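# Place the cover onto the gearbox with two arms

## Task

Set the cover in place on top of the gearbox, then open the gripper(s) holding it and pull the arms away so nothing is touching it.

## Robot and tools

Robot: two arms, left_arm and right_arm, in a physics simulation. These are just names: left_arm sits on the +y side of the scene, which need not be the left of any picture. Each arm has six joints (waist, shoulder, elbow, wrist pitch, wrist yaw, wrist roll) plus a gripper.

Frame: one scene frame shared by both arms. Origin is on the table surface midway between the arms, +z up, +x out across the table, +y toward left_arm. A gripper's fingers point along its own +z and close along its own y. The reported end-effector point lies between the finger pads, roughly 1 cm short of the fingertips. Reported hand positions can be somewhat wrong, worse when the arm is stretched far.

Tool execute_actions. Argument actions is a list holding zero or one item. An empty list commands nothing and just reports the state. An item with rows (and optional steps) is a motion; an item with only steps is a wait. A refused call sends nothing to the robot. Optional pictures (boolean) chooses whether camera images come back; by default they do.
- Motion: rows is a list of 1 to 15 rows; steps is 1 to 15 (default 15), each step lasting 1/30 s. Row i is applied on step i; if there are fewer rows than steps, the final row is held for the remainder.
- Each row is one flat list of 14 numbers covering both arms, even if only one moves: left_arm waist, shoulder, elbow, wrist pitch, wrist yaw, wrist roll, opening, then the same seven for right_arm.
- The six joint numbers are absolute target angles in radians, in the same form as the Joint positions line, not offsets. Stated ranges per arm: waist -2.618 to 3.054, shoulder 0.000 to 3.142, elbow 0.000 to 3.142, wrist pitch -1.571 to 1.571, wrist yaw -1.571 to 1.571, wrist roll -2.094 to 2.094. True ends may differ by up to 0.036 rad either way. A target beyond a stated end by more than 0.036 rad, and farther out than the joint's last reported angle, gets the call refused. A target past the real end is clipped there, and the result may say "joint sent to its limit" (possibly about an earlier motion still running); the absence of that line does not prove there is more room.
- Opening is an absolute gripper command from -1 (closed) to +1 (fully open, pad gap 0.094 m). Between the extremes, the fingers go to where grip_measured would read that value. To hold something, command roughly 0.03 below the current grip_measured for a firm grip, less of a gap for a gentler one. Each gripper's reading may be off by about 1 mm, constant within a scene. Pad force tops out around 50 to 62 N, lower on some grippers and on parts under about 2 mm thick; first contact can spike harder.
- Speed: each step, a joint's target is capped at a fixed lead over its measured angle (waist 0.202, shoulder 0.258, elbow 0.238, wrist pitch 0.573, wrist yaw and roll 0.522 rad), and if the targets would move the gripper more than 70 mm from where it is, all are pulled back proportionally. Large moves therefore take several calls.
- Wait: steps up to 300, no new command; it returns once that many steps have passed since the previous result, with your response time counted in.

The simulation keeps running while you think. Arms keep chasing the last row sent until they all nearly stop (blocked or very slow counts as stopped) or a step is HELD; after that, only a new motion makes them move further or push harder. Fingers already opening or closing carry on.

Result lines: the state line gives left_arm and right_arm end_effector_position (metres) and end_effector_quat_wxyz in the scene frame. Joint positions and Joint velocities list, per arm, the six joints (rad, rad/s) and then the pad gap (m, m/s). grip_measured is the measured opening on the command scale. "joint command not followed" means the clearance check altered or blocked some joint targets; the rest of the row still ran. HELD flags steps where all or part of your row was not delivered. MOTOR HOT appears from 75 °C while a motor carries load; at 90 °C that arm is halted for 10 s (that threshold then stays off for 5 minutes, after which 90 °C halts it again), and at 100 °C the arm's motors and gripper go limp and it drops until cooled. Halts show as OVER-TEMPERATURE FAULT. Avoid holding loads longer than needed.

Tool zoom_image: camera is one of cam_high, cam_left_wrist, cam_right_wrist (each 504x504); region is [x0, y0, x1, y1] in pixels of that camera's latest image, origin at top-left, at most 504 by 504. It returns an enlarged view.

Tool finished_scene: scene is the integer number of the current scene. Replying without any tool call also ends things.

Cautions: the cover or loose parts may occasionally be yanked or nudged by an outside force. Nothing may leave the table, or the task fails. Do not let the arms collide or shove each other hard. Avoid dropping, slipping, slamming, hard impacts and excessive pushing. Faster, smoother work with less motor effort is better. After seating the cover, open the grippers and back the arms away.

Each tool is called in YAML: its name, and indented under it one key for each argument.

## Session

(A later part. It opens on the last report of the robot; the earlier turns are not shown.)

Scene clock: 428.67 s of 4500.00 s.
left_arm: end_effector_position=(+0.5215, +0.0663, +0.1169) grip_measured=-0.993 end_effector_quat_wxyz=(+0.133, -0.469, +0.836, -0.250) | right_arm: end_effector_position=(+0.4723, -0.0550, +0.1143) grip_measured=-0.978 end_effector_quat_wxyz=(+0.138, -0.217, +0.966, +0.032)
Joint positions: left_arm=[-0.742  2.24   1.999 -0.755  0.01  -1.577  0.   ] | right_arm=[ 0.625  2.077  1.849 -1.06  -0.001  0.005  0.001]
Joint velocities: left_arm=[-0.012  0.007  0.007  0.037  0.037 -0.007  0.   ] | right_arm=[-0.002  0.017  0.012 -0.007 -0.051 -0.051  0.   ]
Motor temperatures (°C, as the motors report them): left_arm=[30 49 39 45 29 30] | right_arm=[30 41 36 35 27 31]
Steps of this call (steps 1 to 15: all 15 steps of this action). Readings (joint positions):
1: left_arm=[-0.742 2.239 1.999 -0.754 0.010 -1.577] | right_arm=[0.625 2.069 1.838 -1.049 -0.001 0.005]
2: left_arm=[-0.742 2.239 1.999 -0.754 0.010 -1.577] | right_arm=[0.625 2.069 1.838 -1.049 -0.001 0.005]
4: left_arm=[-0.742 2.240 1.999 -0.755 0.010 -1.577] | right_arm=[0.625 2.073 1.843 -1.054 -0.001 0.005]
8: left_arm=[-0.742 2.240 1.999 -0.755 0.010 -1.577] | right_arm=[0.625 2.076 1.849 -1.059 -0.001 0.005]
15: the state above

It dropped. Retreat and check.

execute_actions:
  actions:
    - {"rows":[[-0.735,2.15,2.0,-0.78,0,-1.57,-1,0.62,1.98,1.85,-1.05,0,0,-1],[-0.735,2.15,2.0,-0.78,0,-1.57,-1,0.62,1.98,1.85,-1.05,0,0,-1],[-0.735,2.15,2.0,-0.78,0,-1.57,-1,0.62,1.98,1.85,-1.05,0,0,-1],[-0.735,2.1,2.0,-0.78,0,-1.57,-1,0.62,1.93,1.85,-1.05,0,0,-1],[-0.7,2.1,2.0,-0.78,0,-1.57,-1,0.55,1.93,1.85,-1.05,0,0,-1],[-0.65,2.1,2.0,-0.78,0,-1.57,-1,0.5,1.93,1.85,-1.05,0,0,-1],[-0.55,2.05,1.9,-0.78,0.2,-1.57,-1,0.4,1.95,1.9,-0.9,-0.3,0,-1],[-0.45,2.0,1.8,-0.78,0.5,-0.5,-1,0.3,2.0,1.95,-0.74,-0.6,0,-1]],"steps":15}
  pictures: false

execute_actions:
  actions:
    - {"steps":20}

Scene clock: 430.23 s of 4500.00 s.
left_arm: end_effector_position=(+0.5307, +0.1923, +0.1819) grip_measured=-0.993 end_effector_quat_wxyz=(+0.169, -0.232, +0.906, -0.312) | right_arm: end_effector_position=(+0.5657, -0.1337, +0.2225) grip_measured=-0.978 end_effector_quat_wxyz=(+0.321, -0.115, +0.911, +0.232)
Joint positions: left_arm=[-0.399  2.005  1.82  -0.76   0.392 -0.838  0.   ] | right_arm=[ 0.262  1.998  1.917 -0.796 -0.467  0.004  0.001]
Joint velocities: left_arm=[ 0.037 -0.007 -0.164 -0.081  0.359  2.19   0.001] | right_arm=[-0.193  0.012  0.007  0.256 -0.623  0.022 -0.001]
Motor temperatures (°C, as the motors report them): left_arm=[30 49 39 45 29 30] | right_arm=[30 41 36 35 27 31]
Steps of this call (steps 1 to 15: the robot went on to your last target; steps 16 to 32: nothing new was sent; steps 33 to 47: all 15 steps of this action). Readings (joint positions):
33: left_arm=[-0.742 2.231 1.999 -0.753 0.010 -1.577] | right_arm=[0.625 2.067 1.849 -1.057 -0.001 0.005]
34: left_arm=[-0.742 2.225 1.999 -0.763 0.010 -1.577] | right_arm=[0.625 2.059 1.848 -1.059 -0.001 0.005]
36: left_arm=[-0.742 2.200 1.999 -0.768 0.010 -1.577] | right_arm=[0.625 2.032 1.848 -1.058 -0.001 0.005]
40: left_arm=[-0.677 2.100 1.944 -0.747 0.122 -1.503] | right_arm=[0.532 1.972 1.860 -1.027 -0.120 0.004]
47: the state above

Scene clock: 430.90 s of 4500.00 s.
left_arm: end_effector_position=(+0.5106, +0.1539, +0.1838) grip_measured=-0.993 end_effector_quat_wxyz=(+0.184, -0.045, +0.927, -0.323) | right_arm: end_effector_position=(+0.5576, -0.0951, +0.2357) grip_measured=-0.978 end_effector_quat_wxyz=(+0.324, -0.157, +0.886, +0.291)
Joint positions: left_arm=[-0.452  2.005  1.813 -0.767  0.486 -0.514  0.   ] | right_arm=[ 0.302  1.999  1.917 -0.758 -0.586  0.004  0.001]
Joint velocities: left_arm=[-0.012 -0.022 -0.002 -0.051  0.007 -0.022  0.001] | right_arm=[ 0.002 -0.027  0.007 -0.051 -0.007  0.022  0.001]
Motor temperatures (°C, as the motors report them): left_arm=[30 49 39 45 29 30] | right_arm=[30 41 37 35 27 31]
Steps of this call (steps 1 to 20: the robot went on to your last target). Readings (joint positions):
1: left_arm=[-0.401 2.005 1.816 -0.762 0.406 -0.773] | right_arm=[0.260 1.998 1.917 -0.786 -0.487 0.004]
2: left_arm=[-0.409 2.005 1.814 -0.765 0.420 -0.720] | right_arm=[0.265 1.999 1.917 -0.779 -0.505 0.004]
4: left_arm=[-0.430 2.005 1.813 -0.767 0.445 -0.644] | right_arm=[0.281 1.999 1.917 -0.771 -0.535 0.004]
8: left_arm=[-0.452 2.005 1.813 -0.767 0.475 -0.565] | right_arm=[0.302 1.999 1.917 -0.763 -0.570 0.004]
20: the state above

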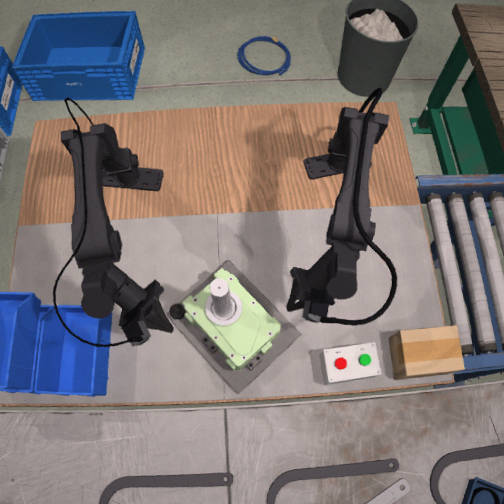

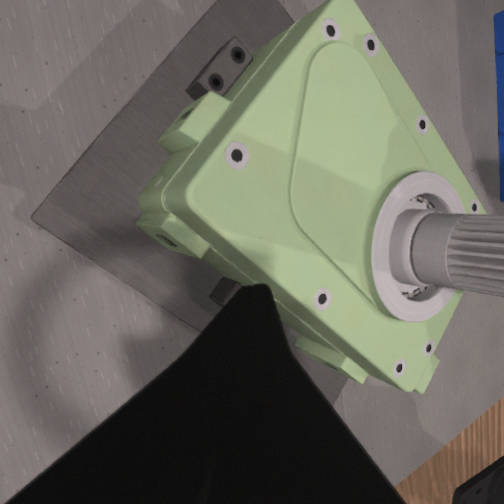

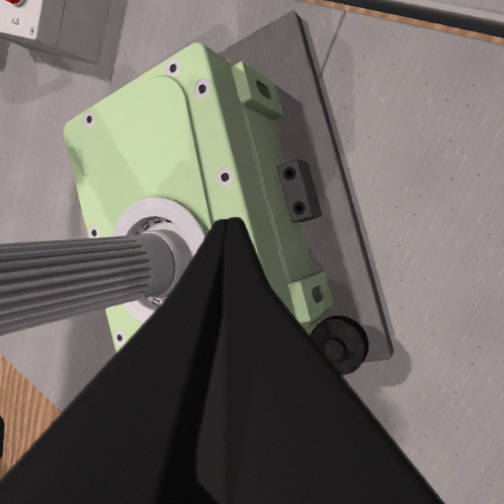

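execute_actions:
  actions: []

Scene clock: 432.80 s of 4500.00 s.
left_arm: end_effector_position=(+0.5105, +0.1538, +0.1838) grip_measured=-0.993 end_effector_quat_wxyz=(+0.184, -0.043, +0.927, -0.323) | right_arm: end_effector_position=(+0.5576, -0.0950, +0.2358) grip_measured=-0.978 end_effector_quat_wxyz=(+0.324, -0.157, +0.886, +0.292)
Joint positions: left_arm=[-0.452  2.005  1.813 -0.767  0.486 -0.511  0.   ] | right_arm=[ 0.302  1.999  1.917 -0.758 -0.588  0.004  0.001]
Joint velocities: left_arm=[ 0.017 -0.002  0.012  0.022  0.007 -0.022  0.001] | right_arm=[-0.012  0.002 -0.007  0.11  -0.007  0.066  0.001]
Motor temperatures (°C, as the motors report them): left_arm=[30 49 38 44 29 30] | right_arm=[30 42 37 35 27 31]
Steps of this call (steps 1 to 30: the robot went on to your last target; steps 31 to 57: nothing new was sent). Readings (joint positions):
1: left_arm=[-0.452 2.005 1.813 -0.767 0.486 -0.513] | right_arm=[0.302 1.999 1.917 -0.758 -0.587 0.004]
2: left_arm=[-0.452 2.005 1.813 -0.767 0.486 -0.513] | right_arm=[0.302 1.999 1.917 -0.758 -0.587 0.004]
4: left_arm=[-0.452 2.005 1.813 -0.767 0.486 -0.512] | right_arm=[0.302 1.999 1.917 -0.758 -0.587 0.004]
8: left_arm=[-0.452 2.005 1.813 -0.767 0.486 -0.511] | right_arm=[0.302 1.999 1.917 -0.758 -0.587 0.004]
57: the state above
All arms were judged still, so your last target was given up. Only a new action makes them travel on or press farther. Fingers that are still opening or closing keep moving.

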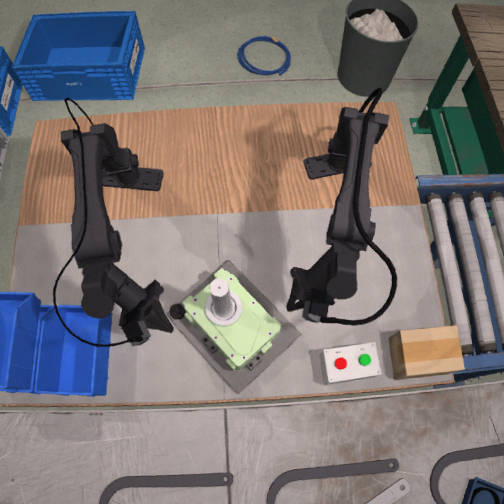

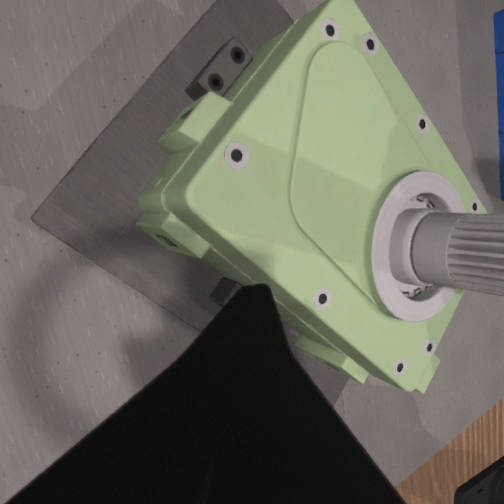

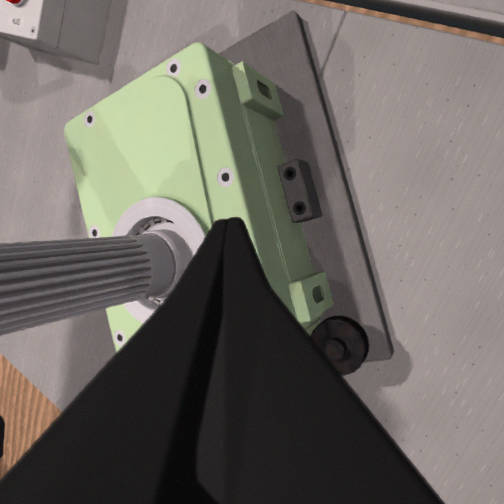

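execute_actions:
  actions:
    - {"rows":[[-0.3,1.9,1.8,-0.78,0.5,-0.5,-1,0.15,1.9,1.95,-0.74,-0.6,0,-1],[-0.25,1.85,1.8,-0.78,0.5,-0.5,-1,0.1,1.85,1.95,-0.74,-0.6,0,-1]],"steps":15}
  pictures: false

finished_scene:
  scene: 1

Scene clock: 433.93 s of 4500.00 s.
left_arm: end_effector_position=(+0.5257, +0.2582, +0.2538) grip_measured=-0.993 end_effector_quat_wxyz=(+0.278, -0.119, +0.900, -0.314) | right_arm: end_effector_position=(+0.5606, -0.2022, +0.3083) grip_measured=-0.978 end_effector_quat_wxyz=(+0.420, -0.086, +0.869, +0.246)
Joint positions: left_arm=[-0.242  1.85   1.803 -0.776  0.488 -0.51   0.   ] | right_arm=[ 0.093  1.857  1.917 -0.745 -0.59   0.004  0.001]
Joint velocities: left_arm=[-0.071  0.042  0.007 -0.007  0.037 -0.037 -0.   ] | right_arm=[ 0.09  -0.002 -0.017 -0.081 -0.051 -0.037 -0.   ]
Motor temperatures (°C, as the motors report them): left_arm=[30 49 38 44 29 30] | right_arm=[30 42 37 35 27 31]
Steps of this call (steps 1 to 19: nothing new was sent; steps 20 to 34: all 15 steps of this action). Readings (joint positions):
20: left_arm=[-0.441 1.999 1.812 -0.767 0.491 -0.510] | right_arm=[0.292 1.996 1.917 -0.758 -0.591 0.004]
21: left_arm=[-0.424 1.990 1.807 -0.770 0.496 -0.510] | right_arm=[0.277 1.991 1.917 -0.760 -0.595 0.004]
23: left_arm=[-0.362 1.960 1.803 -0.776 0.498 -0.510] | right_arm=[0.220 1.971 1.917 -0.760 -0.596 0.004]
27: left_arm=[-0.236 1.881 1.803 -0.776 0.489 -0.510] | right_arm=[0.099 1.905 1.917 -0.757 -0.590 0.004]
34: the state above

The scene is finished: the task was done.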